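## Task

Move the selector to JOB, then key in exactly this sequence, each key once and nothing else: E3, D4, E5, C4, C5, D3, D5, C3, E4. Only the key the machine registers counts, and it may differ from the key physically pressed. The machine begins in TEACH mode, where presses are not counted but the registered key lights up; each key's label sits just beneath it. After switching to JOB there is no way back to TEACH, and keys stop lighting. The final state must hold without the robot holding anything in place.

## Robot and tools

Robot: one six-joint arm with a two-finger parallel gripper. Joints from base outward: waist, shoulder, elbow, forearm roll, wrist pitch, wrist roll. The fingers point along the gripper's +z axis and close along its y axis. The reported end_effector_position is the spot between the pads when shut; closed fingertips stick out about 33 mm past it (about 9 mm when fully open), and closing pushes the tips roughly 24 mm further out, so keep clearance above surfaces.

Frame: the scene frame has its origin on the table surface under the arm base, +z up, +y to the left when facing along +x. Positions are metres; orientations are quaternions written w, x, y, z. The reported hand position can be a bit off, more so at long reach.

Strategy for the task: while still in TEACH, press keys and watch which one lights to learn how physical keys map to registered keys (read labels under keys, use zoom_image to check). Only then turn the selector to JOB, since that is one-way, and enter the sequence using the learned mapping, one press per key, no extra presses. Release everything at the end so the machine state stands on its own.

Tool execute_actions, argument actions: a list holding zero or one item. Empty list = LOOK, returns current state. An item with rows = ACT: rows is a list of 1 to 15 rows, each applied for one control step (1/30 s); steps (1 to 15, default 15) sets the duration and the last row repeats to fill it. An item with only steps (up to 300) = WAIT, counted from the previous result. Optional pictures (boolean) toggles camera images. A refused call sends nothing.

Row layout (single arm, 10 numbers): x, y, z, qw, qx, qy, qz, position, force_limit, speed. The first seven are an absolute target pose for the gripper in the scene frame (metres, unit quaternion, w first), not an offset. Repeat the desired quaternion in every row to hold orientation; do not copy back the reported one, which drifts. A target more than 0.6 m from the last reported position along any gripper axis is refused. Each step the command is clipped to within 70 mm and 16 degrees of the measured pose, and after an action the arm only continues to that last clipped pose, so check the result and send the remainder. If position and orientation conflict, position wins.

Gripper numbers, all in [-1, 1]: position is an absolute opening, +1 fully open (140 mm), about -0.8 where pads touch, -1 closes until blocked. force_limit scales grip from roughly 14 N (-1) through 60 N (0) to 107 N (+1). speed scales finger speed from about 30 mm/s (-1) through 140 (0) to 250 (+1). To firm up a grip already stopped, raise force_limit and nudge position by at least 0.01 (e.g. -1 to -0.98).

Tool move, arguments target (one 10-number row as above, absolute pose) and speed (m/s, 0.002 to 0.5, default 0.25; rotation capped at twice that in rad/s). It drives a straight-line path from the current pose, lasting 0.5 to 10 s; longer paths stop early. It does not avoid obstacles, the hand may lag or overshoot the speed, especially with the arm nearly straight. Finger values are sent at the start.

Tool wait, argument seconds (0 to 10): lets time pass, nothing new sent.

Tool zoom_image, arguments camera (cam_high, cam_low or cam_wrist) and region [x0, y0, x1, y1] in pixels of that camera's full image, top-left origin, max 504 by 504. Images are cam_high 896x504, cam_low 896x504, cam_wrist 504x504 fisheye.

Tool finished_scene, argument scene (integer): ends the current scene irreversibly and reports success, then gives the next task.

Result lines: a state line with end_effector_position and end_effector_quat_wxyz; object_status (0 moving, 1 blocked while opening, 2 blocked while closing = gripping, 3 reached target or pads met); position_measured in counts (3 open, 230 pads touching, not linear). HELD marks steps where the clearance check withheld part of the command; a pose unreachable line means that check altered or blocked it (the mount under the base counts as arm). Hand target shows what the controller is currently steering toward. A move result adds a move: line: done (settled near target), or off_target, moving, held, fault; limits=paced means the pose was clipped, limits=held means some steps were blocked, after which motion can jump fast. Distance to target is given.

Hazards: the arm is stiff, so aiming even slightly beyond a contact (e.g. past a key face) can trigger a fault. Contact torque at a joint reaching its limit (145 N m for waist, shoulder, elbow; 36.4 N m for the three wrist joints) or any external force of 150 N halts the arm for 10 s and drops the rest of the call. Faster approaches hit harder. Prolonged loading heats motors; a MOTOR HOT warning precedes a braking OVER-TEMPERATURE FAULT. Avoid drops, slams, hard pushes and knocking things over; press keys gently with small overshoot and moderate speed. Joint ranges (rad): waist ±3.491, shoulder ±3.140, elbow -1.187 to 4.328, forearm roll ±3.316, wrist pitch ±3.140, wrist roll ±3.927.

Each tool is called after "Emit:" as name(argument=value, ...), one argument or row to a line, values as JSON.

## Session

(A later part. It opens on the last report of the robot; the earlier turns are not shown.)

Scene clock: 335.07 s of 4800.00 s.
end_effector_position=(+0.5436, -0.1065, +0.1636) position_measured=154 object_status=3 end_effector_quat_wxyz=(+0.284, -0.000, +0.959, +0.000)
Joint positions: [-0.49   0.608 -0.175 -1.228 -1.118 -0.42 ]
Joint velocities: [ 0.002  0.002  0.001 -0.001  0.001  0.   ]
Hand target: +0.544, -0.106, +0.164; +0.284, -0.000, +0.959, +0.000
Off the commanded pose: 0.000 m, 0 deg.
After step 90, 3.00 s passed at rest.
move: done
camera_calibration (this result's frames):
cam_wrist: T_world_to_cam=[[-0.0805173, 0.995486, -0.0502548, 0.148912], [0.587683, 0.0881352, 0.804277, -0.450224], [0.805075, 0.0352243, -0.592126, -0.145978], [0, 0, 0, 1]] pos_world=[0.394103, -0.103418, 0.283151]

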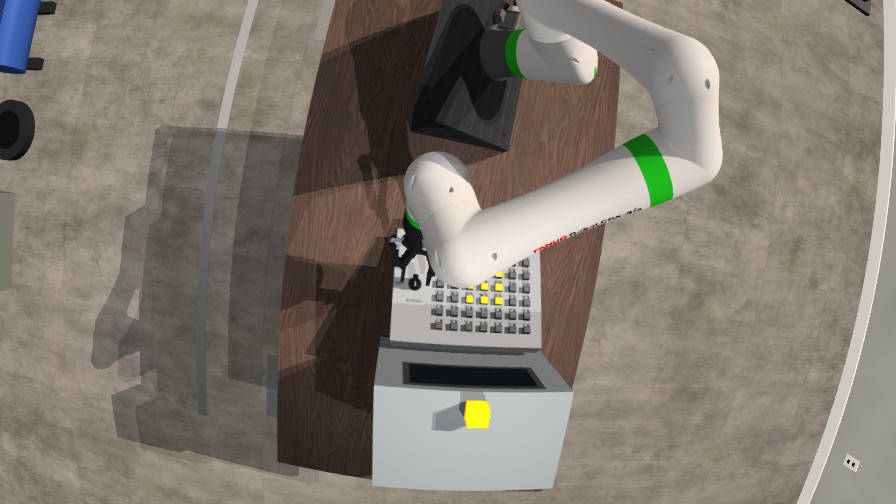

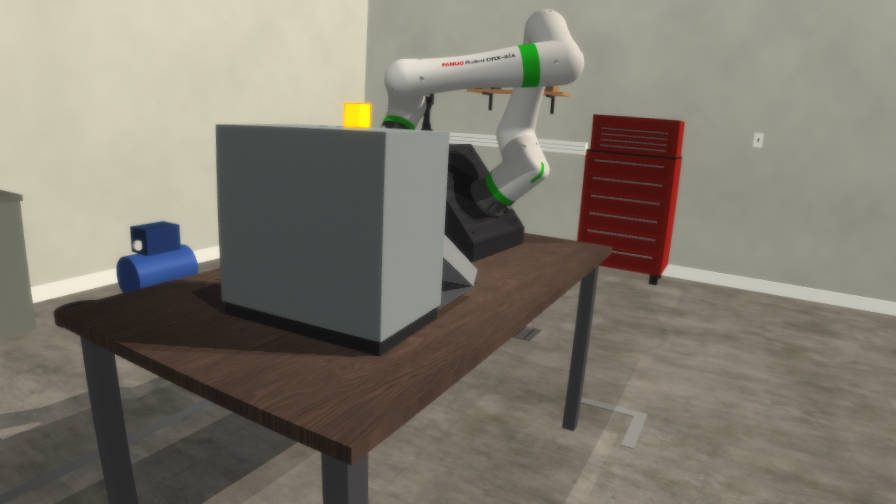

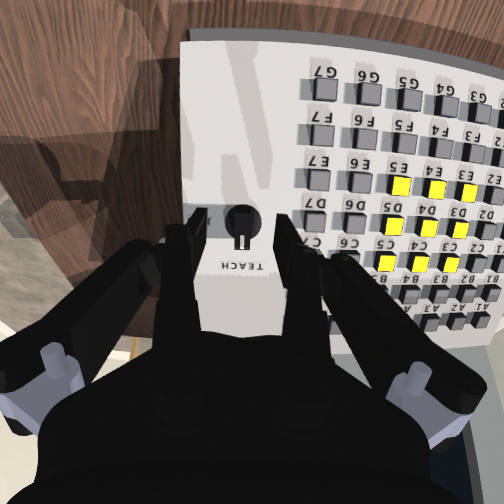

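Emit:
move(
  target=[0.5500,-0.1053,0.1581,0.284,0,0.959,0,-0.2,-1,0.5],
  speed=0.02,
)

Emit:
move(
  target=[0.5500,-0.1053,0.1581,0.284,0,0.959,0,-1,-1,0],
  speed=0.02,
)

Emit:
zoom_image(
  camera="cam_wrist",
  region=[130, 130, 370, 330],
)

Scene clock: 346.77 s of 4800.00 s.
end_effector_position=(+0.5500, -0.1053, +0.1582) position_measured=154 object_status=3 end_effector_quat_wxyz=(+0.284, -0.000, +0.959, +0.000)
Joint positions: [-0.476  0.616 -0.169 -1.237 -1.108 -0.422]
Joint velocities: [ 0.002 -0.     0.002 -0.001  0.001 -0.001]
Hand target: +0.550, -0.105, +0.158; +0.284, -0.000, +0.959, +0.000
Off the commanded pose: 0.000 m, 0 deg.
After step 90, 8.00 s passed at rest.
move: done
camera_calibration (this result's frames):
cam_wrist: T_world_to_cam=[[-0.0804698, 0.995489, -0.05027, 0.147934], [0.587684, 0.0881193, 0.804278, -0.449716], [0.805079, 0.0351772, -0.592123, -0.154361], [0, 0, 0, 1]] pos_world=[0.400468, -0.102208, 0.277733]

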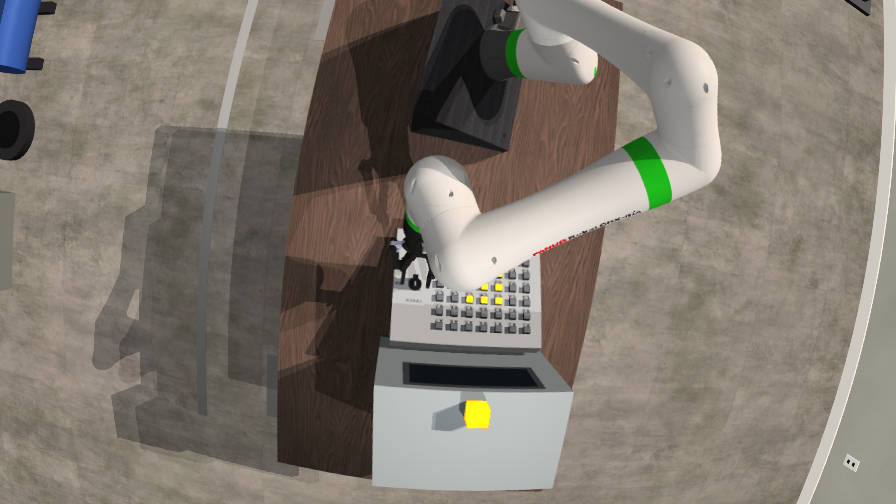

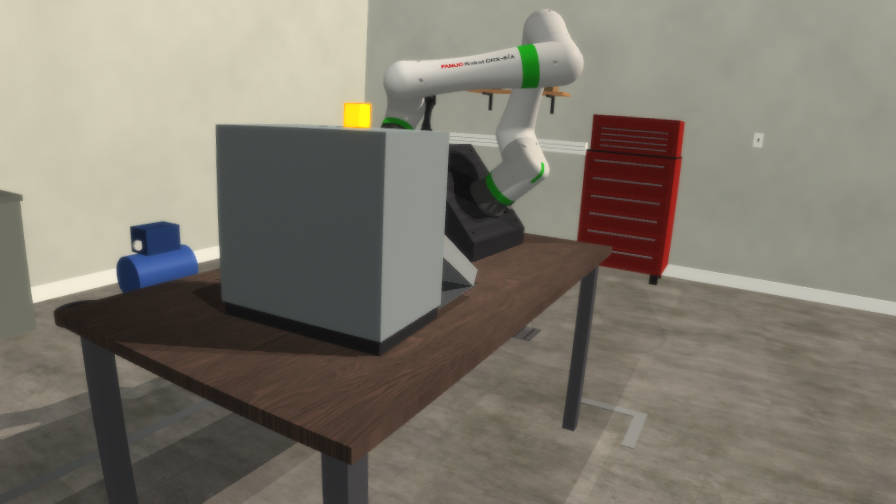

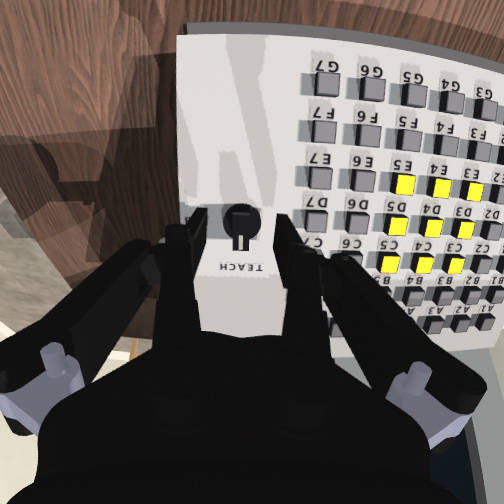

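Scene clock: 347.47 s of 4800.00 s.
end_effector_position=(+0.5501, -0.1053, +0.1581) position_measured=213 object_status=2 end_effector_quat_wxyz=(+0.284, -0.000, +0.959, +0.000)
Joint positions: [-0.476  0.616 -0.169 -1.238 -1.108 -0.422]
Joint velocities: [ 0.    -0.    -0.001  0.     0.001  0.002]
Hand target: +0.550, -0.105, +0.158; +0.284, -0.000, +0.959, +0.000
Off the commanded pose: 0.000 m, 0 deg.
move: done
camera_calibration (this result's frames):
cam_wrist: T_world_to_cam=[[-0.0804828, 0.99549, -0.0502219, 0.147891], [0.5876, 0.0880846, 0.804343, -0.449721], [0.805139, 0.0352254, -0.592039, -0.154482], [0, 0, 0, 1]] pos_world=[0.400538, -0.102169, 0.277698]

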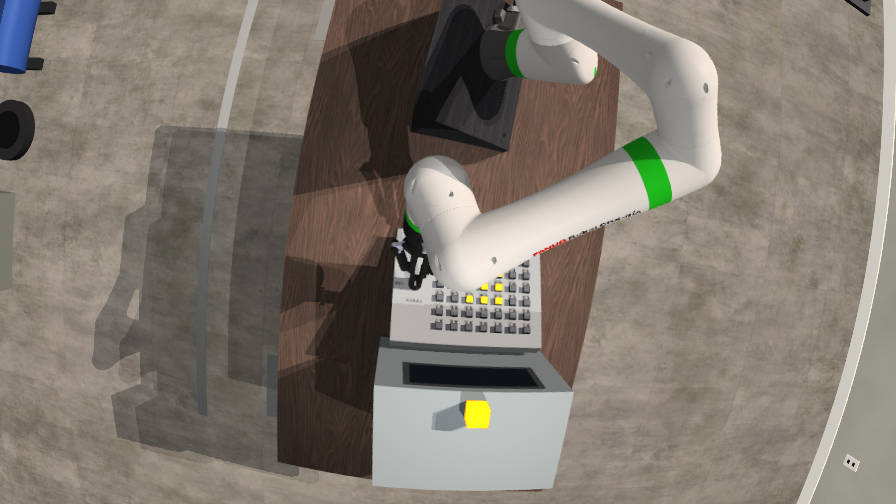

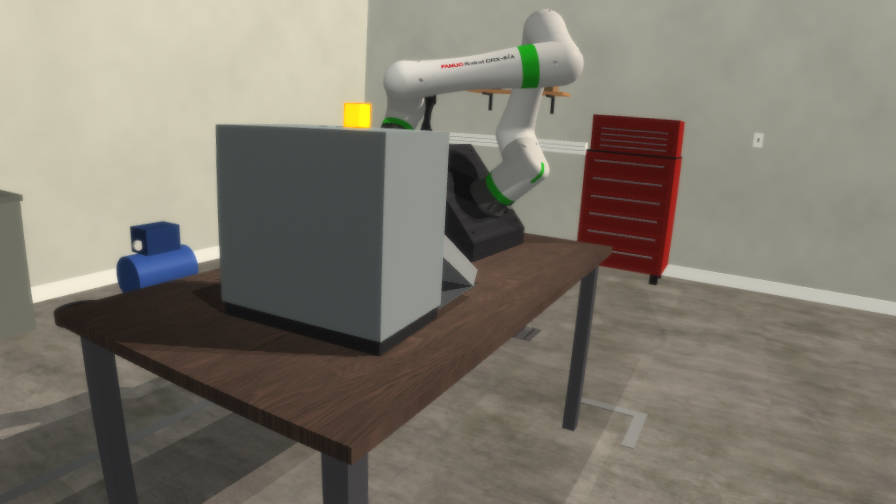

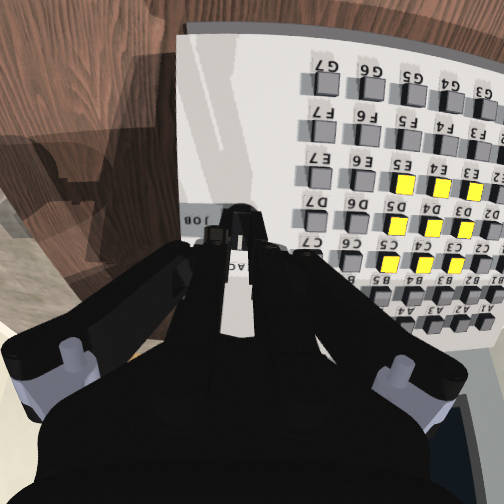

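Region (130, 130, 370, 330) of cam_wrist's 504x504 image, scaled by 2.100, with more detail than that image has.

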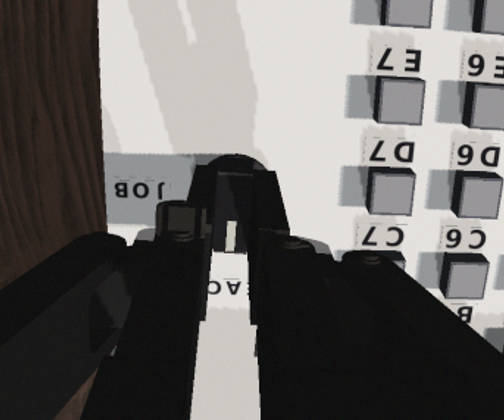

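Emit:
move(
  target=[0.5500,-0.1053,0.1581,0.2624,0.367,0.886,0.1087,-1,-1,0],
  speed=0.2,
)

Scene clock: 357.70 s of 4800.00 s.
end_effector_position=(+0.5499, -0.1053, +0.1580) position_measured=213 object_status=2 end_effector_quat_wxyz=(+0.262, +0.367, +0.886, +0.109)
Joint positions: [-0.476  0.616 -0.169 -1.238 -1.108 -1.207]
Joint velocities: [ 0.002 -0.002 -0.     0.004  0.001 -0.004]
Hand target: +0.550, -0.105, +0.158; +0.262, +0.367, +0.886, +0.109
Off the commanded pose: 0.000 m, 0 deg.
After step 90, 4.90 s passed at rest.
move: done
camera_calibration (this result's frames):
cam_wrist: T_world_to_cam=[[0.533258, 0.77087, 0.348418, -0.276213], [0.411198, -0.596134, 0.689594, -0.406444], [0.739291, -0.224463, -0.634874, -0.138845], [0, 0, 0, 1]] pos_world=[0.417069, -0.0605363, 0.288371]

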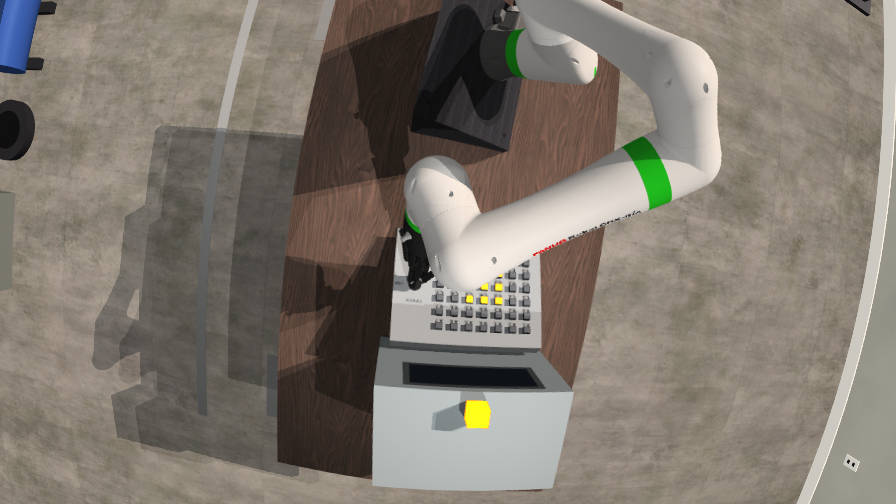

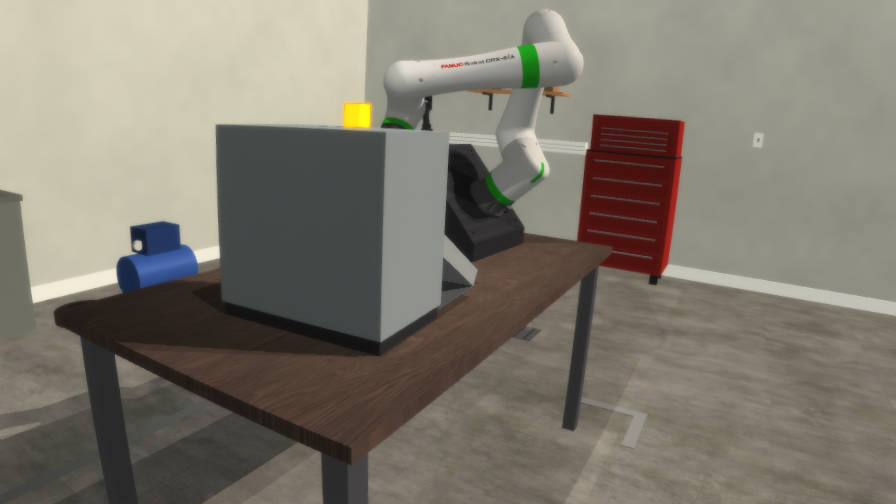

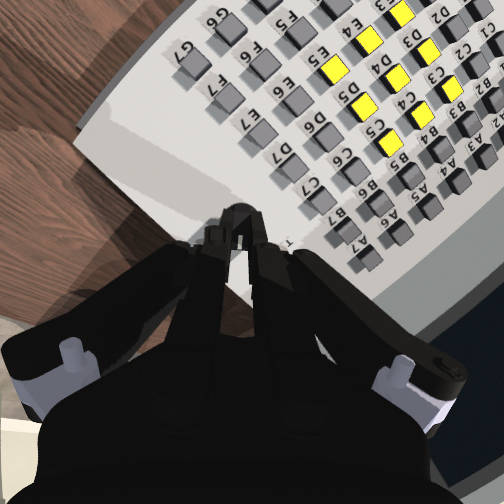

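Emit:
move(
  target=[0.5500,-0.1053,0.1581,0.2043,0.6662,0.6898,0.1973,-1,-1,0],
  speed=0.2,
)

Scene clock: 363.90 s of 4800.00 s.
end_effector_position=(+0.5499, -0.1054, +0.1580) position_measured=213 object_status=2 end_effector_quat_wxyz=(+0.204, +0.666, +0.690, +0.197)
Joint positions: [-0.476  0.616 -0.169 -1.238 -1.108 -1.958]
Joint velocities: [ 0.002 -0.003  0.     0.004  0.001 -0.005]
Hand target: +0.550, -0.105, +0.158; +0.204, +0.666, +0.690, +0.197
Off the commanded pose: 0.000 m, 0 deg.
After step 90, 0.97 s passed at rest.
move: done
camera_calibration (this result's frames):
cam_wrist: T_world_to_cam=[[0.830775, 0.129286, 0.541385, -0.537869], [-0.0920874, -0.927321, 0.362761, -0.112938], [0.548937, -0.351228, -0.75849, -0.0279958], [0, 0, 0, 1]] pos_world=[0.451816, -0.0450237, 0.310929]

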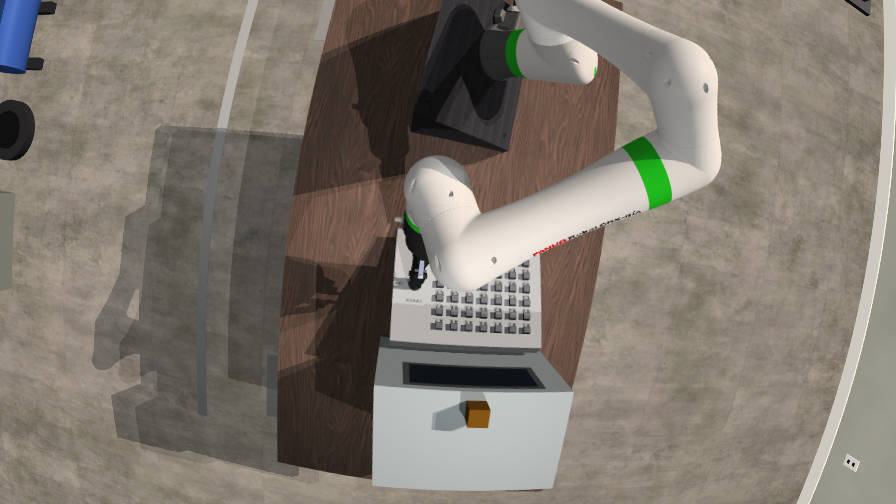

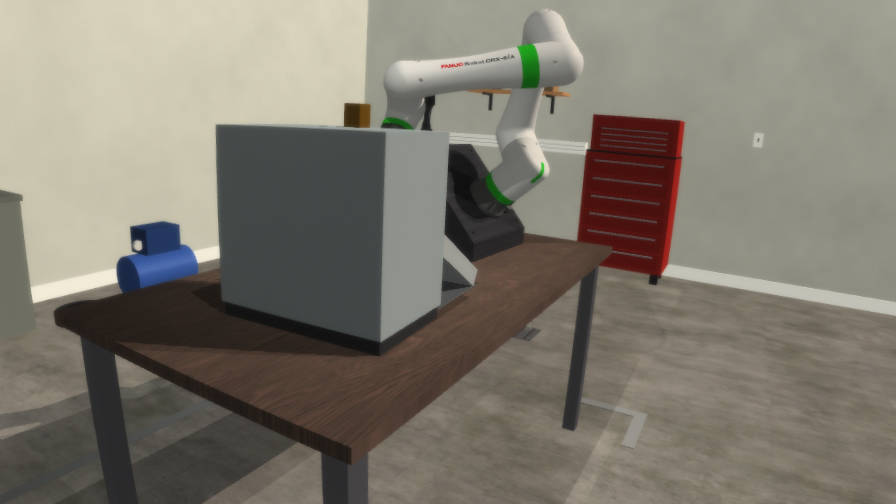

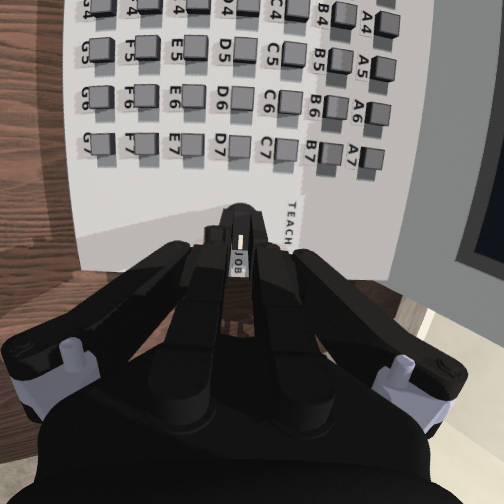

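Emit:
execute_actions(
  actions=[
    {"rows":[[0.5500,-0.1053,0.1581,0.2043,0.6662,0.6898,0.1973,-0.4,-1,0.3]],"steps":8},
  ],
  pictures=false,
)

Emit:
move(
  target=[0.5283,-0.1053,0.1917,0.2043,0.6662,0.6898,0.1973,-0.4,-1,0.3],
  speed=0.1,
)

Emit:
move(
  target=[0.465,0.1176,0.1403,0.284,0,0.959,0,-1,0,0.5],
  speed=0.25,
)

Scene clock: 368.77 s of 4800.00 s.
end_effector_position=(+0.5498, -0.1055, +0.1581) position_measured=179 object_status=0 end_effector_quat_wxyz=(+0.204, +0.666, +0.690, +0.197)
Joint positions: [-0.476  0.616 -0.169 -1.237 -1.108 -1.958]
Joint velocities: [ 0.    -0.001  0.003 -0.002 -0.    -0.   ]
Hand target: +0.550, -0.105, +0.158; +0.204, +0.666, +0.690, +0.197
Off the commanded pose: 0.000 m, 0 deg.
Steps of this call (steps 1 to 90: nothing new was sent; then 1.60 s passed at rest; steps 91 to 98: all 8 steps of this action). Readings (end_effector_position | what the end effector reports):
91: (+0.5500, -0.1053, +0.1581) | position_measured=213 object_status=0
92: (+0.5498, -0.1055, +0.1581) | position_measured=213 object_status=0
94: (+0.5498, -0.1055, +0.1581) | position_measured=188 object_status=0
98: the state above

Scene clock: 369.80 s of 4800.00 s.
end_effector_position=(+0.5282, -0.1053, +0.1916) position_measured=179 object_status=3 end_effector_quat_wxyz=(+0.204, +0.666, +0.690, +0.197)
Joint positions: [-0.537  0.568 -0.18  -1.186 -1.162 -1.979]
Joint velocities: [-0.001 -0.001 -0.001  0.001 -0.001 -0.001]
Hand target: +0.528, -0.105, +0.192; +0.204, +0.666, +0.690, +0.197
Off the commanded pose: 0.000 m, 0 deg.
move: done
camera_calibration (this result's frames):
cam_wrist: T_world_to_cam=[[0.830812, 0.129329, 0.541318, -0.53807], [-0.0921827, -0.927215, 0.363007, -0.127076], [0.548865, -0.351491, -0.75842, 0.00943829], [0, 0, 0, 1]] pos_world=[0.43014, -0.0449211, 0.344554]

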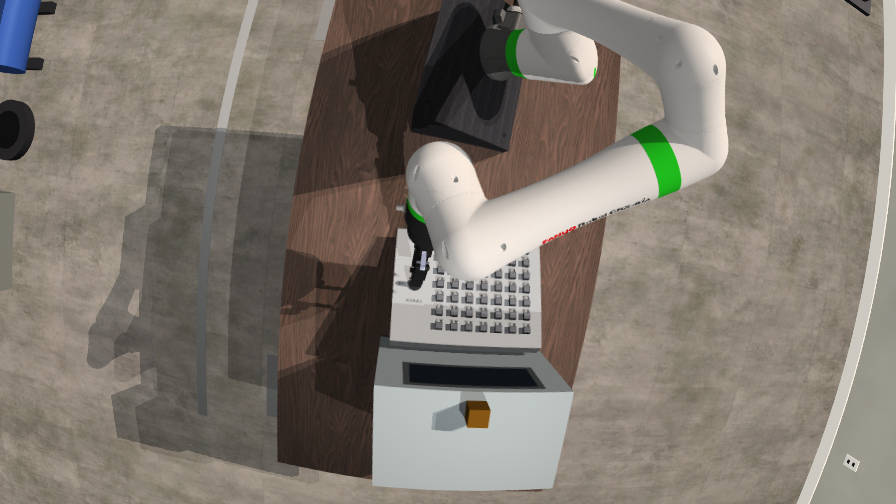

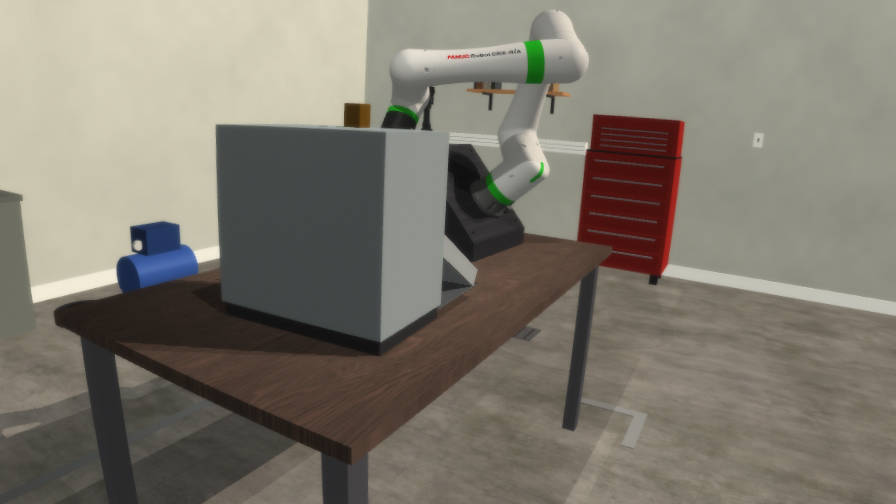

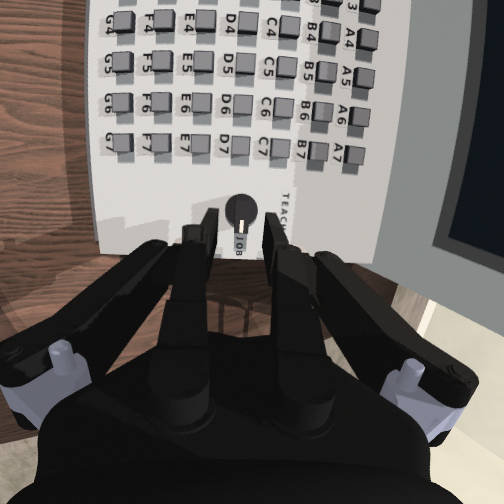

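Scene clock: 373.27 s of 4800.00 s.
end_effector_position=(+0.4655, +0.1176, +0.1402) position_measured=233 object_status=3 end_effector_quat_wxyz=(+0.285, -0.000, +0.959, +0.000)
Joint positions: [-0.191 -0.08  -0.577 -1.21  -0.988 -0.821]
Joint velocities: [ 0.003 -0.003 -0.    -0.     0.002  0.003]
Hand target: +0.466, +0.118, +0.140; +0.285, -0.000, +0.959, +0.000
Off the commanded pose: 0.001 m, 0 deg.
move: done
camera_calibration (this result's frames):
cam_wrist: T_world_to_cam=[[-0.0806792, 0.995503, -0.0496401, -0.0817028], [0.586445, 0.0876799, 0.805229, -0.404834], [0.805961, 0.035854, -0.590882, -0.105484], [0, 0, 0, 1]] pos_world=[0.315837, 0.120613, 0.2596]

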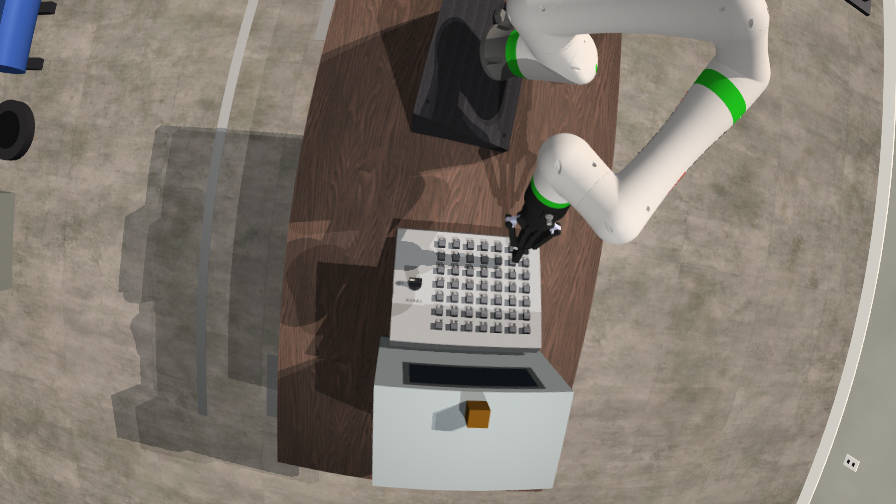

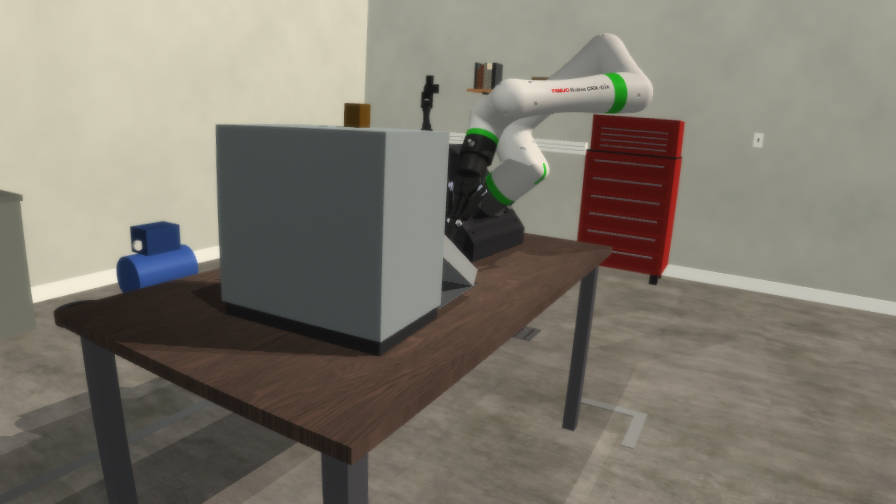

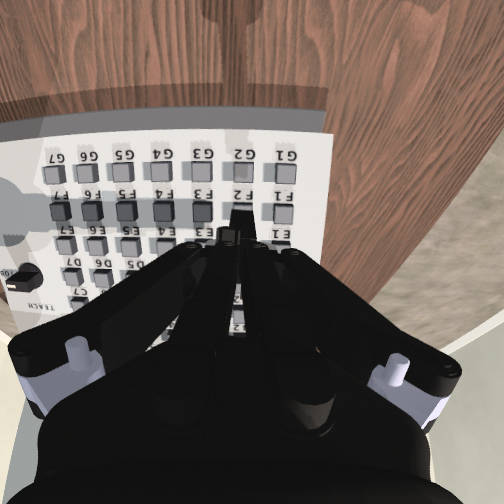

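Emit:
move(
  target=[0.4768,0.1176,0.1222,0.284,0,0.959,0,-1,0,0.5],
  speed=0.05,
)

Emit:
execute_actions(
  actions=[
    {"rows":[[0.4779,0.1176,0.1205,0.284,0,0.959,0,-1,0,0.5],[0.4789,0.1176,0.1189,0.284,0,0.959,0,-1,0,0.5],[0.4798,0.1176,0.1176,0.284,0,0.959,0,-1,0,0.5],[0.4806,0.1176,0.1163,0.284,0,0.959,0,-1,0,0.5],[0.4811,0.1176,0.1155,0.284,0,0.959,0,-1,0,0.5],[0.4815,0.1176,0.1148,0.284,0,0.959,0,-1,0,0.5],[0.4818,0.1176,0.1144,0.284,0,0.959,0,-1,0,0.5],[0.4822,0.1176,0.1139,0.284,0,0.959,0,-1,0,0.5]],"steps":15},
  ],
  pictures=false,
)

Emit:
execute_actions(
  actions=[
    {"rows":[[0.4768,0.1176,0.1222,0.284,0,0.959,0,-1,0,0.5]],"steps":9},
  ],
  pictures=false,
)

Emit:
execute_actions(
  actions=[
    {"rows":[[0.487,0.1067,0.1281,0.284,0,0.959,0,-1,0,0.5],[0.487,0.1067,0.1281,0.284,0,0.959,0,-1,0,0.5],[0.497,0.0958,0.134,0.284,0,0.959,0,-1,0,0.5],[0.497,0.0958,0.134,0.284,0,0.959,0,-1,0,0.5],[0.5073,0.0849,0.1399,0.284,0,0.959,0,-1,0,0.5]],"steps":15},
  ],
  pictures=false,
)

Scene clock: 409.33 s of 4800.00 s.
end_effector_position=(+0.4768, +0.1176, +0.1223) position_measured=233 object_status=3 end_effector_quat_wxyz=(+0.284, -0.000, +0.959, +0.000)
Joint positions: [-0.148 -0.038 -0.569 -1.243 -0.942 -0.799]
Joint velocities: [ 0.001  0.001  0.002 -0.002  0.001  0.003]
Hand target: +0.477, +0.118, +0.122; +0.284, -0.000, +0.959, +0.000
Off the commanded pose: 0.000 m, 0 deg.
After step 90, 32.30 s passed at rest.
move: done
camera_calibration (this result's frames):
cam_wrist: T_world_to_cam=[[-0.0805447, 0.995484, -0.0502386, -0.0816403], [0.587706, 0.0881395, 0.80426, -0.397515], [0.805056, 0.0352534, -0.592151, -0.124536], [0, 0, 0, 1]] pos_world=[0.327305, 0.120699, 0.24186]

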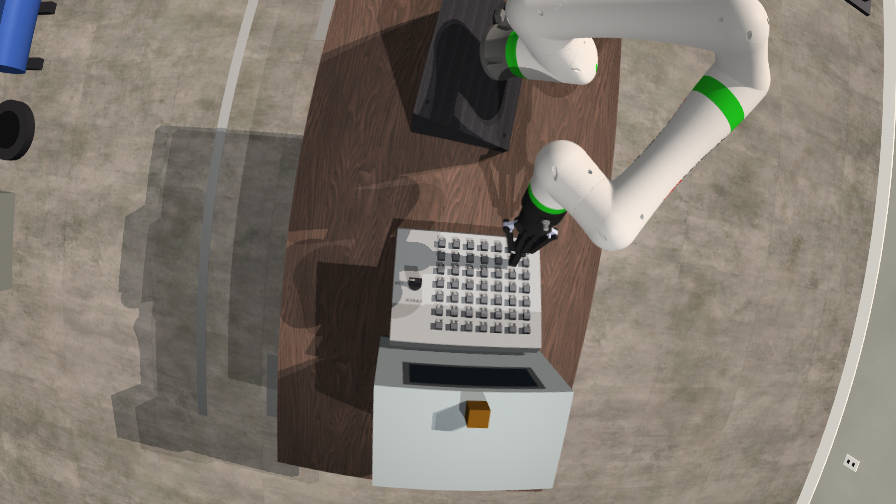

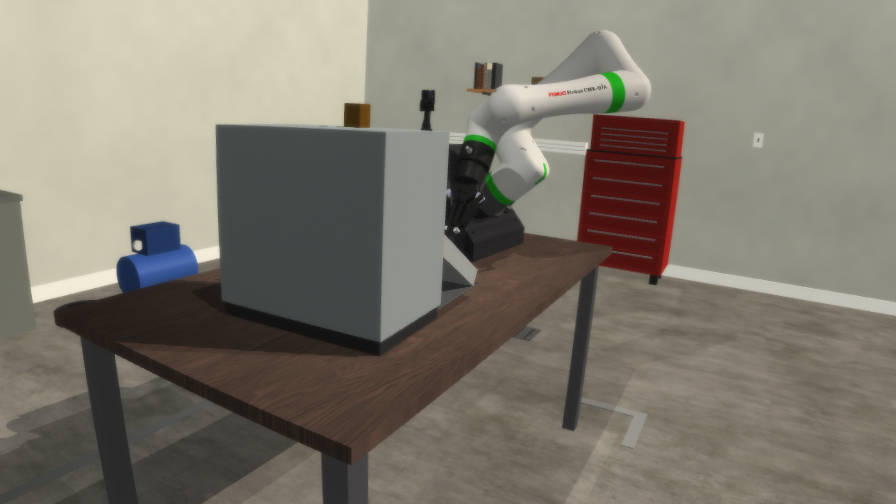

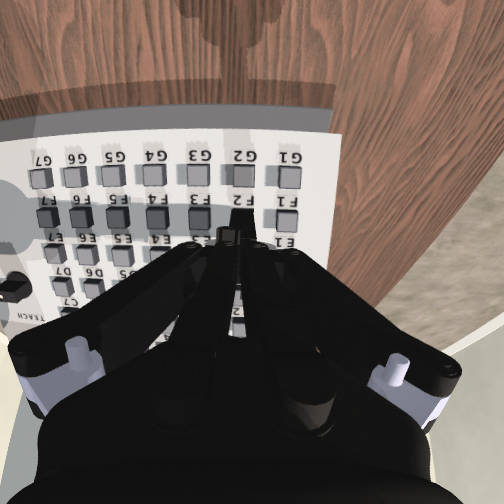

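Scene clock: 409.83 s of 4800.00 s.
end_effector_position=(+0.4822, +0.1176, +0.1140) position_measured=233 object_status=3 end_effector_quat_wxyz=(+0.284, -0.000, +0.959, +0.000)
Joint positions: [-0.129 -0.017 -0.564 -1.259 -0.922 -0.787]
Joint velocities: [ 0.002  0.002 -0.001 -0.001  0.002  0.001]
Hand target: +0.482, +0.118, +0.114; +0.284, -0.000, +0.959, +0.000
Off the commanded pose: 0.000 m, 0 deg.
Steps of this call (steps 1 to 15: all 15 steps of this action). Readings (end_effector_position | what the end effector reports):
1: (+0.4769, +0.1176, +0.1222) | position_measured=233 object_status=3
2: (+0.4773, +0.1176, +0.1215) | position_measured=233 object_status=3
4: (+0.4786, +0.1176, +0.1194) | position_measured=233 object_status=3
8: (+0.4811, +0.1176, +0.1154) | position_measured=233 object_status=3
15: the state above

Scene clock: 410.13 s of 4800.00 s.
end_effector_position=(+0.4769, +0.1176, +0.1220) position_measured=233 object_status=3 end_effector_quat_wxyz=(+0.284, +0.000, +0.959, +0.000)
Joint positions: [-0.147 -0.038 -0.569 -1.243 -0.941 -0.799]
Joint velocities: [-0.005 -0.004 -0.001  0.006 -0.006 -0.003]
Hand target: +0.477, +0.118, +0.122; +0.284, +0.000, +0.959, -0.000
Off the commanded pose: 0.000 m, 0 deg.
Steps of this call (steps 1 to 9: all 9 steps of this action). Readings (end_effector_position | what the end effector reports):
1: (+0.4822, +0.1176, +0.1140) | position_measured=233 object_status=3
2: (+0.4817, +0.1178, +0.1151) | position_measured=233 object_status=3
4: (+0.4787, +0.1177, +0.1197) | position_measured=233 object_status=3
8: (+0.4770, +0.1176, +0.1219) | position_measured=233 object_status=3
9: the state above

Scene clock: 410.63 s of 4800.00 s.
end_effector_position=(+0.5070, +0.0849, +0.1399) position_measured=233 object_status=3 end_effector_quat_wxyz=(+0.284, +0.000, +0.959, -0.000)
Joint positions: [-0.221  0.094 -0.47  -1.24  -0.99  -0.736]
Joint velocities: [-0.003  0.013  0.007 -0.006 -0.005  0.006]
Hand target: +0.507, +0.085, +0.140; +0.284, +0.000, +0.959, -0.000
Off the commanded pose: 0.000 m, 0 deg.
Steps of this call (steps 1 to 15: all 15 steps of this action). Readings (end_effector_position | what the end effector reports):
1: (+0.4769, +0.1175, +0.1222) | position_measured=233 object_status=3
2: (+0.4778, +0.1167, +0.1229) | position_measured=233 object_status=3
4: (+0.4835, +0.1105, +0.1267) | position_measured=233 object_status=3
8: (+0.4986, +0.0925, +0.1364) | position_measured=233 object_status=3
15: the state above

Emit:
execute_actions(
  actions=[
    {"rows":[[0.5084,0.0849,0.1382,0.284,0,0.959,0,-1,0,0.5],[0.5094,0.0849,0.1366,0.284,0,0.959,0,-1,0,0.5],[0.5103,0.0849,0.1353,0.284,0,0.959,0,-1,0,0.5],[0.5111,0.0849,0.1340,0.284,0,0.959,0,-1,0,0.5],[0.5116,0.0849,0.1332,0.284,0,0.959,0,-1,0,0.5],[0.5121,0.0849,0.1325,0.284,0,0.959,0,-1,0,0.5],[0.5126,0.0849,0.1317,0.284,0,0.959,0,-1,0,0.5],[0.5131,0.0849,0.1308,0.284,0,0.959,0,-1,0,0.5]],"steps":15},
  ],
  pictures=false,
)

Emit:
execute_actions(
  actions=[
    {"rows":[[0.5073,0.0849,0.1399,0.284,0,0.959,0,-1,0,0.5]],"steps":9},
  ],
  pictures=false,
)

Emit:
execute_actions(
  actions=[
    {"rows":[[0.4985,0.0733,0.134,0.284,0,0.959,0,-1,0,0.5],[0.4985,0.0733,0.134,0.284,0,0.959,0,-1,0,0.5],[0.4896,0.0618,0.1281,0.284,0,0.959,0,-1,0,0.5],[0.4896,0.0618,0.1281,0.284,0,0.959,0,-1,0,0.5],[0.4808,0.0502,0.1222,0.284,0,0.959,0,-1,0,0.5]],"steps":15},
  ],
  pictures=false,
)

Emit:
execute_actions(
  actions=[
    {"rows":[[0.4819,0.0502,0.1205,0.284,0,0.959,0,-1,0,0.5],[0.4829,0.0502,0.1189,0.284,0,0.959,0,-1,0,0.5],[0.4838,0.0502,0.1176,0.284,0,0.959,0,-1,0,0.5],[0.4846,0.0502,0.1163,0.284,0,0.959,0,-1,0,0.5],[0.4851,0.0502,0.1155,0.284,0,0.959,0,-1,0,0.5],[0.4856,0.0502,0.1148,0.284,0,0.959,0,-1,0,0.5],[0.4861,0.0502,0.1140,0.284,0,0.959,0,-1,0,0.5],[0.4866,0.0502,0.1132,0.284,0,0.959,0,-1,0,0.5]],"steps":15},
  ],
  pictures=false,
)

Emit:
execute_actions(
  actions=[
    {"rows":[[0.4808,0.0502,0.1222,0.284,0,0.959,0,-1,0,0.5]],"steps":9},
  ],
  pictures=false,
)

Scene clock: 426.93 s of 4800.00 s.
end_effector_position=(+0.5130, +0.0849, +0.1309) position_measured=233 object_status=3 end_effector_quat_wxyz=(+0.284, -0.000, +0.959, -0.000)
Joint positions: [-0.203  0.114 -0.465 -1.257 -0.971 -0.725]
Joint velocities: [ 0.002  0.001 -0.001 -0.004  0.002  0.   ]
Hand target: +0.513, +0.085, +0.131; +0.284, -0.000, +0.959, +0.000
Off the commanded pose: 0.000 m, 0 deg.
Steps of this call (steps 1 to 90: nothing new was sent; then 12.80 s passed at rest; steps 91 to 105: all 15 steps of this action). Readings (end_effector_position | what the end effector reports):
91: (+0.5072, +0.0849, +0.1399) | position_measured=233 object_status=3
92: (+0.5077, +0.0848, +0.1394) | position_measured=233 object_status=3
94: (+0.5091, +0.0849, +0.1372) | position_measured=233 object_status=3
98: (+0.5117, +0.0849, +0.1330) | position_measured=233 object_status=3
105: the state above

Scene clock: 427.23 s of 4800.00 s.
end_effector_position=(+0.5074, +0.0849, +0.1397) position_measured=233 object_status=3 end_effector_quat_wxyz=(+0.284, +0.000, +0.959, +0.000)
Joint positions: [-0.221  0.096 -0.47  -1.241 -0.99  -0.735]
Joint velocities: [-0.005 -0.005 -0.003  0.007 -0.006 -0.001]
Hand target: +0.507, +0.085, +0.140; +0.284, +0.000, +0.959, -0.000
Off the commanded pose: 0.000 m, 0 deg.
Steps of this call (steps 1 to 9: all 9 steps of this action). Readings (end_effector_position | what the end effector reports):
1: (+0.5131, +0.0849, +0.1309) | position_measured=233 object_status=3
2: (+0.5125, +0.0851, +0.1322) | position_measured=233 object_status=3
4: (+0.5092, +0.0849, +0.1373) | position_measured=233 object_status=3
8: (+0.5075, +0.0849, +0.1396) | position_measured=233 object_status=3
9: the state above

Scene clock: 427.73 s of 4800.00 s.
end_effector_position=(+0.4808, +0.0503, +0.1221) position_measured=233 object_status=3 end_effector_quat_wxyz=(+0.284, +0.000, +0.959, -0.000)
Joint positions: [-0.292  0.163 -0.525 -1.285 -1.008 -0.576]
Joint velocities: [-0.007  0.009 -0.002 -0.005 -0.004  0.017]
Hand target: +0.481, +0.050, +0.122; +0.284, +0.000, +0.959, -0.000
Off the commanded pose: 0.000 m, 0 deg.
Steps of this call (steps 1 to 15: all 15 steps of this action). Readings (end_effector_position | what the end effector reports):
1: (+0.5073, +0.0848, +0.1398) | position_measured=233 object_status=3
2: (+0.5061, +0.0834, +0.1393) | position_measured=233 object_status=3
4: (+0.5002, +0.0760, +0.1353) | position_measured=233 object_status=3
8: (+0.4857, +0.0581, +0.1257) | position_measured=233 object_status=3
15: the state above

Scene clock: 428.23 s of 4800.00 s.
end_effector_position=(+0.4865, +0.0502, +0.1133) position_measured=233 object_status=3 end_effector_quat_wxyz=(+0.284, -0.000, +0.959, -0.000)
Joint positions: [-0.274  0.183 -0.52  -1.304 -0.99  -0.563]
Joint velocities: [ 0.002  0.001 -0.001 -0.003  0.003  0.002]
Hand target: +0.487, +0.050, +0.113; +0.284, -0.000, +0.959, +0.000
Off the commanded pose: 0.000 m, 0 deg.
Steps of this call (steps 1 to 15: all 15 steps of this action). Readings (end_effector_position | what the end effector reports):
1: (+0.4808, +0.0502, +0.1220) | position_measured=233 object_status=3
2: (+0.4810, +0.0501, +0.1215) | position_measured=233 object_status=3
4: (+0.4824, +0.0501, +0.1193) | position_measured=233 object_status=3
8: (+0.4851, +0.0502, +0.1152) | position_measured=233 object_status=3
15: the state above

Scene clock: 428.53 s of 4800.00 s.
end_effector_position=(+0.4809, +0.0502, +0.1220) position_measured=233 object_status=3 end_effector_quat_wxyz=(+0.284, +0.000, +0.959, +0.000)
Joint positions: [-0.293  0.164 -0.525 -1.286 -1.008 -0.574]
Joint velocities: [-0.005 -0.007 -0.002  0.006 -0.006 -0.004]
Hand target: +0.481, +0.050, +0.122; +0.284, +0.000, +0.959, -0.000
Off the commanded pose: 0.000 m, 0 deg.
Steps of this call (steps 1 to 9: all 9 steps of this action). Readings (end_effector_position | what the end effector reports):
1: (+0.4865, +0.0502, +0.1133) | position_measured=233 object_status=3
2: (+0.4860, +0.0503, +0.1146) | position_measured=233 object_status=3
4: (+0.4828, +0.0502, +0.1196) | position_measured=233 object_status=3
8: (+0.4810, +0.0502, +0.1219) | position_measured=233 object_status=3
9: the state above

Emit:
execute_actions(
  actions=[
    {"rows":[[0.4918,0.0573,0.1293,0.284,0,0.959,0,-1,0,0.5],[0.4918,0.0573,0.1293,0.284,0,0.959,0,-1,0,0.5],[0.5028,0.0645,0.1364,0.284,0,0.959,0,-1,0,0.5],[0.5028,0.0645,0.1364,0.284,0,0.959,0,-1,0,0.5],[0.5138,0.0716,0.1434,0.284,0,0.959,0,-1,0,0.5],[0.5138,0.0716,0.1434,0.284,0,0.959,0,-1,0,0.5],[0.5248,0.0788,0.1505,0.284,0,0.959,0,-1,0,0.5],[0.5248,0.0788,0.1505,0.284,0,0.959,0,-1,0,0.5],[0.5358,0.0859,0.1576,0.284,0,0.959,0,-1,0,0.5]],"steps":15},
  ],
  pictures=false,
)

Emit:
execute_actions(
  actions=[
    {"rows":[[0.5358,0.0859,0.1576,0.284,0,0.959,0,-1,0,0.5]],"steps":6},
  ],
  pictures=false,
)

Emit:
execute_actions(
  actions=[
    {"rows":[[0.5369,0.0859,0.1559,0.284,0,0.959,0,-1,0,0.5],[0.5379,0.0859,0.1543,0.284,0,0.959,0,-1,0,0.5],[0.5388,0.0859,0.1530,0.284,0,0.959,0,-1,0,0.5],[0.5396,0.0859,0.1517,0.284,0,0.959,0,-1,0,0.5],[0.5401,0.0859,0.1509,0.284,0,0.959,0,-1,0,0.5],[0.5406,0.0859,0.1502,0.284,0,0.959,0,-1,0,0.5],[0.5411,0.0859,0.1494,0.284,0,0.959,0,-1,0,0.5],[0.5417,0.0859,0.1484,0.284,0,0.959,0,-1,0,0.5]],"steps":15},
  ],
  pictures=false,
)

Emit:
execute_actions(
  actions=[
    {"rows":[[0.5358,0.0859,0.1576,0.284,0,0.959,0,-1,0,0.5]],"steps":9},
  ],
  pictures=false,
)

Emit:
execute_actions(
  actions=[
    {"rows":[[0.5365,0.0747,0.1576,0.284,0,0.959,0,-1,0,0.5],[0.5365,0.0747,0.1576,0.284,0,0.959,0,-1,0,0.5],[0.5371,0.0634,0.1576,0.284,0,0.959,0,-1,0,0.5],[0.5371,0.0634,0.1576,0.284,0,0.959,0,-1,0,0.5],[0.5378,0.0522,0.1576,0.284,0,0.959,0,-1,0,0.5]],"steps":15},
  ],
  pictures=false,
)

Emit:
execute_actions(
  actions=[
    {"rows":[[0.5389,0.0522,0.1559,0.284,0,0.959,0,-1,0,0.5],[0.5399,0.0522,0.1543,0.284,0,0.959,0,-1,0,0.5],[0.5408,0.0522,0.1530,0.284,0,0.959,0,-1,0,0.5],[0.5416,0.0522,0.1517,0.284,0,0.959,0,-1,0,0.5],[0.5421,0.0522,0.1509,0.284,0,0.959,0,-1,0,0.5],[0.5426,0.0522,0.1502,0.284,0,0.959,0,-1,0,0.5],[0.5431,0.0522,0.1494,0.284,0,0.959,0,-1,0,0.5],[0.5437,0.0522,0.1484,0.284,0,0.959,0,-1,0,0.5]],"steps":15},
  ],
  pictures=false,
)

Emit:
execute_actions(
  actions=[
    {"rows":[[0.5378,0.0522,0.1576,0.284,0,0.959,0,-1,0,0.5]],"steps":9},
  ],
  pictures=false,
)

Scene clock: 454.03 s of 4800.00 s.
end_effector_position=(+0.5351, +0.0860, +0.1577) position_measured=233 object_status=3 end_effector_quat_wxyz=(+0.285, -0.001, +0.958, +0.000)
Joint positions: [-0.222  0.13  -0.39  -1.217 -1.004 -0.783]
Joint velocities: [ 0.035 -0.001  0.058  0.051  0.006 -0.094]
Hand target: +0.536, +0.086, +0.158; +0.284, -0.000, +0.959, +0.000
Off the commanded pose: 0.001 m, 0 deg.
Steps of this call (steps 1 to 90: nothing new was sent; then 22.00 s passed at rest; steps 91 to 105: all 15 steps of this action). Readings (end_effector_position | what the end effector reports):
91: (+0.4808, +0.0502, +0.1223) | position_measured=233 object_status=3
92: (+0.4820, +0.0510, +0.1232) | position_measured=233 object_status=3
94: (+0.4897, +0.0563, +0.1281) | position_measured=233 object_status=3
98: (+0.5089, +0.0694, +0.1408) | position_measured=233 object_status=3
105: the state above

Scene clock: 454.23 s of 4800.00 s.
end_effector_position=(+0.5358, +0.0860, +0.1577) position_measured=233 object_status=3 end_effector_quat_wxyz=(+0.284, -0.000, +0.959, +0.000)
Joint positions: [-0.219  0.131 -0.387 -1.213 -1.004 -0.788]
Joint velocities: [ 0.001  0.003  0.005  0.002  0.    -0.003]
Hand target: +0.536, +0.086, +0.158; +0.284, -0.000, +0.959, +0.000
Off the commanded pose: 0.000 m, 0 deg.
Steps of this call (steps 1 to 6: all 6 steps of this action). Readings (end_effector_position | what the end effector reports):
1: (+0.5355, +0.0861, +0.1579) | position_measured=233 object_status=3
2: (+0.5356, +0.0861, +0.1578) | position_measured=233 object_status=3
4: (+0.5357, +0.0860, +0.1577) | position_measured=233 object_status=3
6: the state above

Scene clock: 454.73 s of 4800.00 s.
end_effector_position=(+0.5416, +0.0859, +0.1485) position_measured=233 object_status=3 end_effector_quat_wxyz=(+0.284, -0.000, +0.959, -0.000)
Joint positions: [-0.201  0.149 -0.383 -1.227 -0.985 -0.78 ]
Joint velocities: [ 0.003  0.002  0.002 -0.003  0.002  0.001]
Hand target: +0.542, +0.086, +0.148; +0.284, -0.000, +0.959, +0.000
Off the commanded pose: 0.000 m, 0 deg.
Steps of this call (steps 1 to 15: all 15 steps of this action). Readings (end_effector_position | what the end effector reports):
1: (+0.5358, +0.0859, +0.1575) | position_measured=233 object_status=3
2: (+0.5361, +0.0857, +0.1569) | position_measured=233 object_status=3
4: (+0.5374, +0.0857, +0.1548) | position_measured=233 object_status=3
8: (+0.5402, +0.0859, +0.1506) | position_measured=233 object_status=3
15: the state above

Scene clock: 455.03 s of 4800.00 s.
end_effector_position=(+0.5359, +0.0859, +0.1574) position_measured=233 object_status=3 end_effector_quat_wxyz=(+0.284, +0.000, +0.959, +0.000)
Joint positions: [-0.219  0.131 -0.387 -1.213 -1.004 -0.788]
Joint velocities: [-0.006 -0.005 -0.001  0.005 -0.006 -0.003]
Hand target: +0.536, +0.086, +0.158; +0.284, +0.000, +0.959, -0.000
Off the commanded pose: 0.000 m, 0 deg.
Steps of this call (steps 1 to 9: all 9 steps of this action). Readings (end_effector_position | what the end effector reports):
1: (+0.5417, +0.0859, +0.1485) | position_measured=233 object_status=3
2: (+0.5410, +0.0861, +0.1498) | position_measured=233 object_status=3
4: (+0.5377, +0.0860, +0.1550) | position_measured=233 object_status=3
8: (+0.5360, +0.0859, +0.1573) | position_measured=233 object_status=3
9: the state above

Scene clock: 455.53 s of 4800.00 s.
end_effector_position=(+0.5377, +0.0523, +0.1576) position_measured=233 object_status=3 end_effector_quat_wxyz=(+0.284, +0.000, +0.959, -0.000)
Joint positions: [-0.276  0.215 -0.365 -1.229 -1.029 -0.701]
Joint velocities: [-0.004  0.007  0.002 -0.001 -0.002  0.006]
Hand target: +0.538, +0.052, +0.158; +0.284, +0.000, +0.959, -0.000
Off the commanded pose: 0.000 m, 0 deg.
Steps of this call (steps 1 to 15: all 15 steps of this action). Readings (end_effector_position | what the end effector reports):
1: (+0.5359, +0.0858, +0.1575) | position_measured=233 object_status=3
2: (+0.5359, +0.0842, +0.1579) | position_measured=233 object_status=3
4: (+0.5360, +0.0764, +0.1577) | position_measured=233 object_status=3
8: (+0.5368, +0.0582, +0.1577) | position_measured=233 object_status=3
15: the state above

Scene clock: 456.03 s of 4800.00 s.
end_effector_position=(+0.5437, +0.0522, +0.1485) position_measured=233 object_status=3 end_effector_quat_wxyz=(+0.284, -0.000, +0.959, -0.000)
Joint positions: [-0.258  0.233 -0.36  -1.244 -1.01  -0.692]
Joint velocities: [ 0.002  0.003  0.    -0.002  0.003  0.002]
Hand target: +0.544, +0.052, +0.148; +0.284, -0.000, +0.959, +0.000
Off the commanded pose: 0.000 m, 0 deg.
Steps of this call (steps 1 to 15: all 15 steps of this action). Readings (end_effector_position | what the end effector reports):
1: (+0.5378, +0.0522, +0.1575) | position_measured=233 object_status=3
2: (+0.5382, +0.0521, +0.1571) | position_measured=233 object_status=3
4: (+0.5396, +0.0522, +0.1548) | position_measured=233 object_status=3
8: (+0.5423, +0.0522, +0.1507) | position_measured=233 object_status=3
15: the state above

Scene clock: 456.33 s of 4800.00 s.
end_effector_position=(+0.5379, +0.0522, +0.1574) position_measured=233 object_status=3 end_effector_quat_wxyz=(+0.284, +0.000, +0.959, +0.000)
Joint positions: [-0.276  0.216 -0.364 -1.23  -1.028 -0.7  ]
Joint velocities: [-0.005 -0.006 -0.001  0.004 -0.005 -0.002]
Hand target: +0.538, +0.052, +0.158; +0.284, +0.000, +0.959, -0.000
Off the commanded pose: 0.000 m, 0 deg.
Steps of this call (steps 1 to 9: all 9 steps of this action). Readings (end_effector_position | what the end effector reports):
1: (+0.5437, +0.0522, +0.1485) | position_measured=233 object_status=3
2: (+0.5430, +0.0524, +0.1499) | position_measured=233 object_status=3
4: (+0.5397, +0.0522, +0.1551) | position_measured=233 object_status=3
8: (+0.5380, +0.0522, +0.1573) | position_measured=233 object_status=3
9: the state above


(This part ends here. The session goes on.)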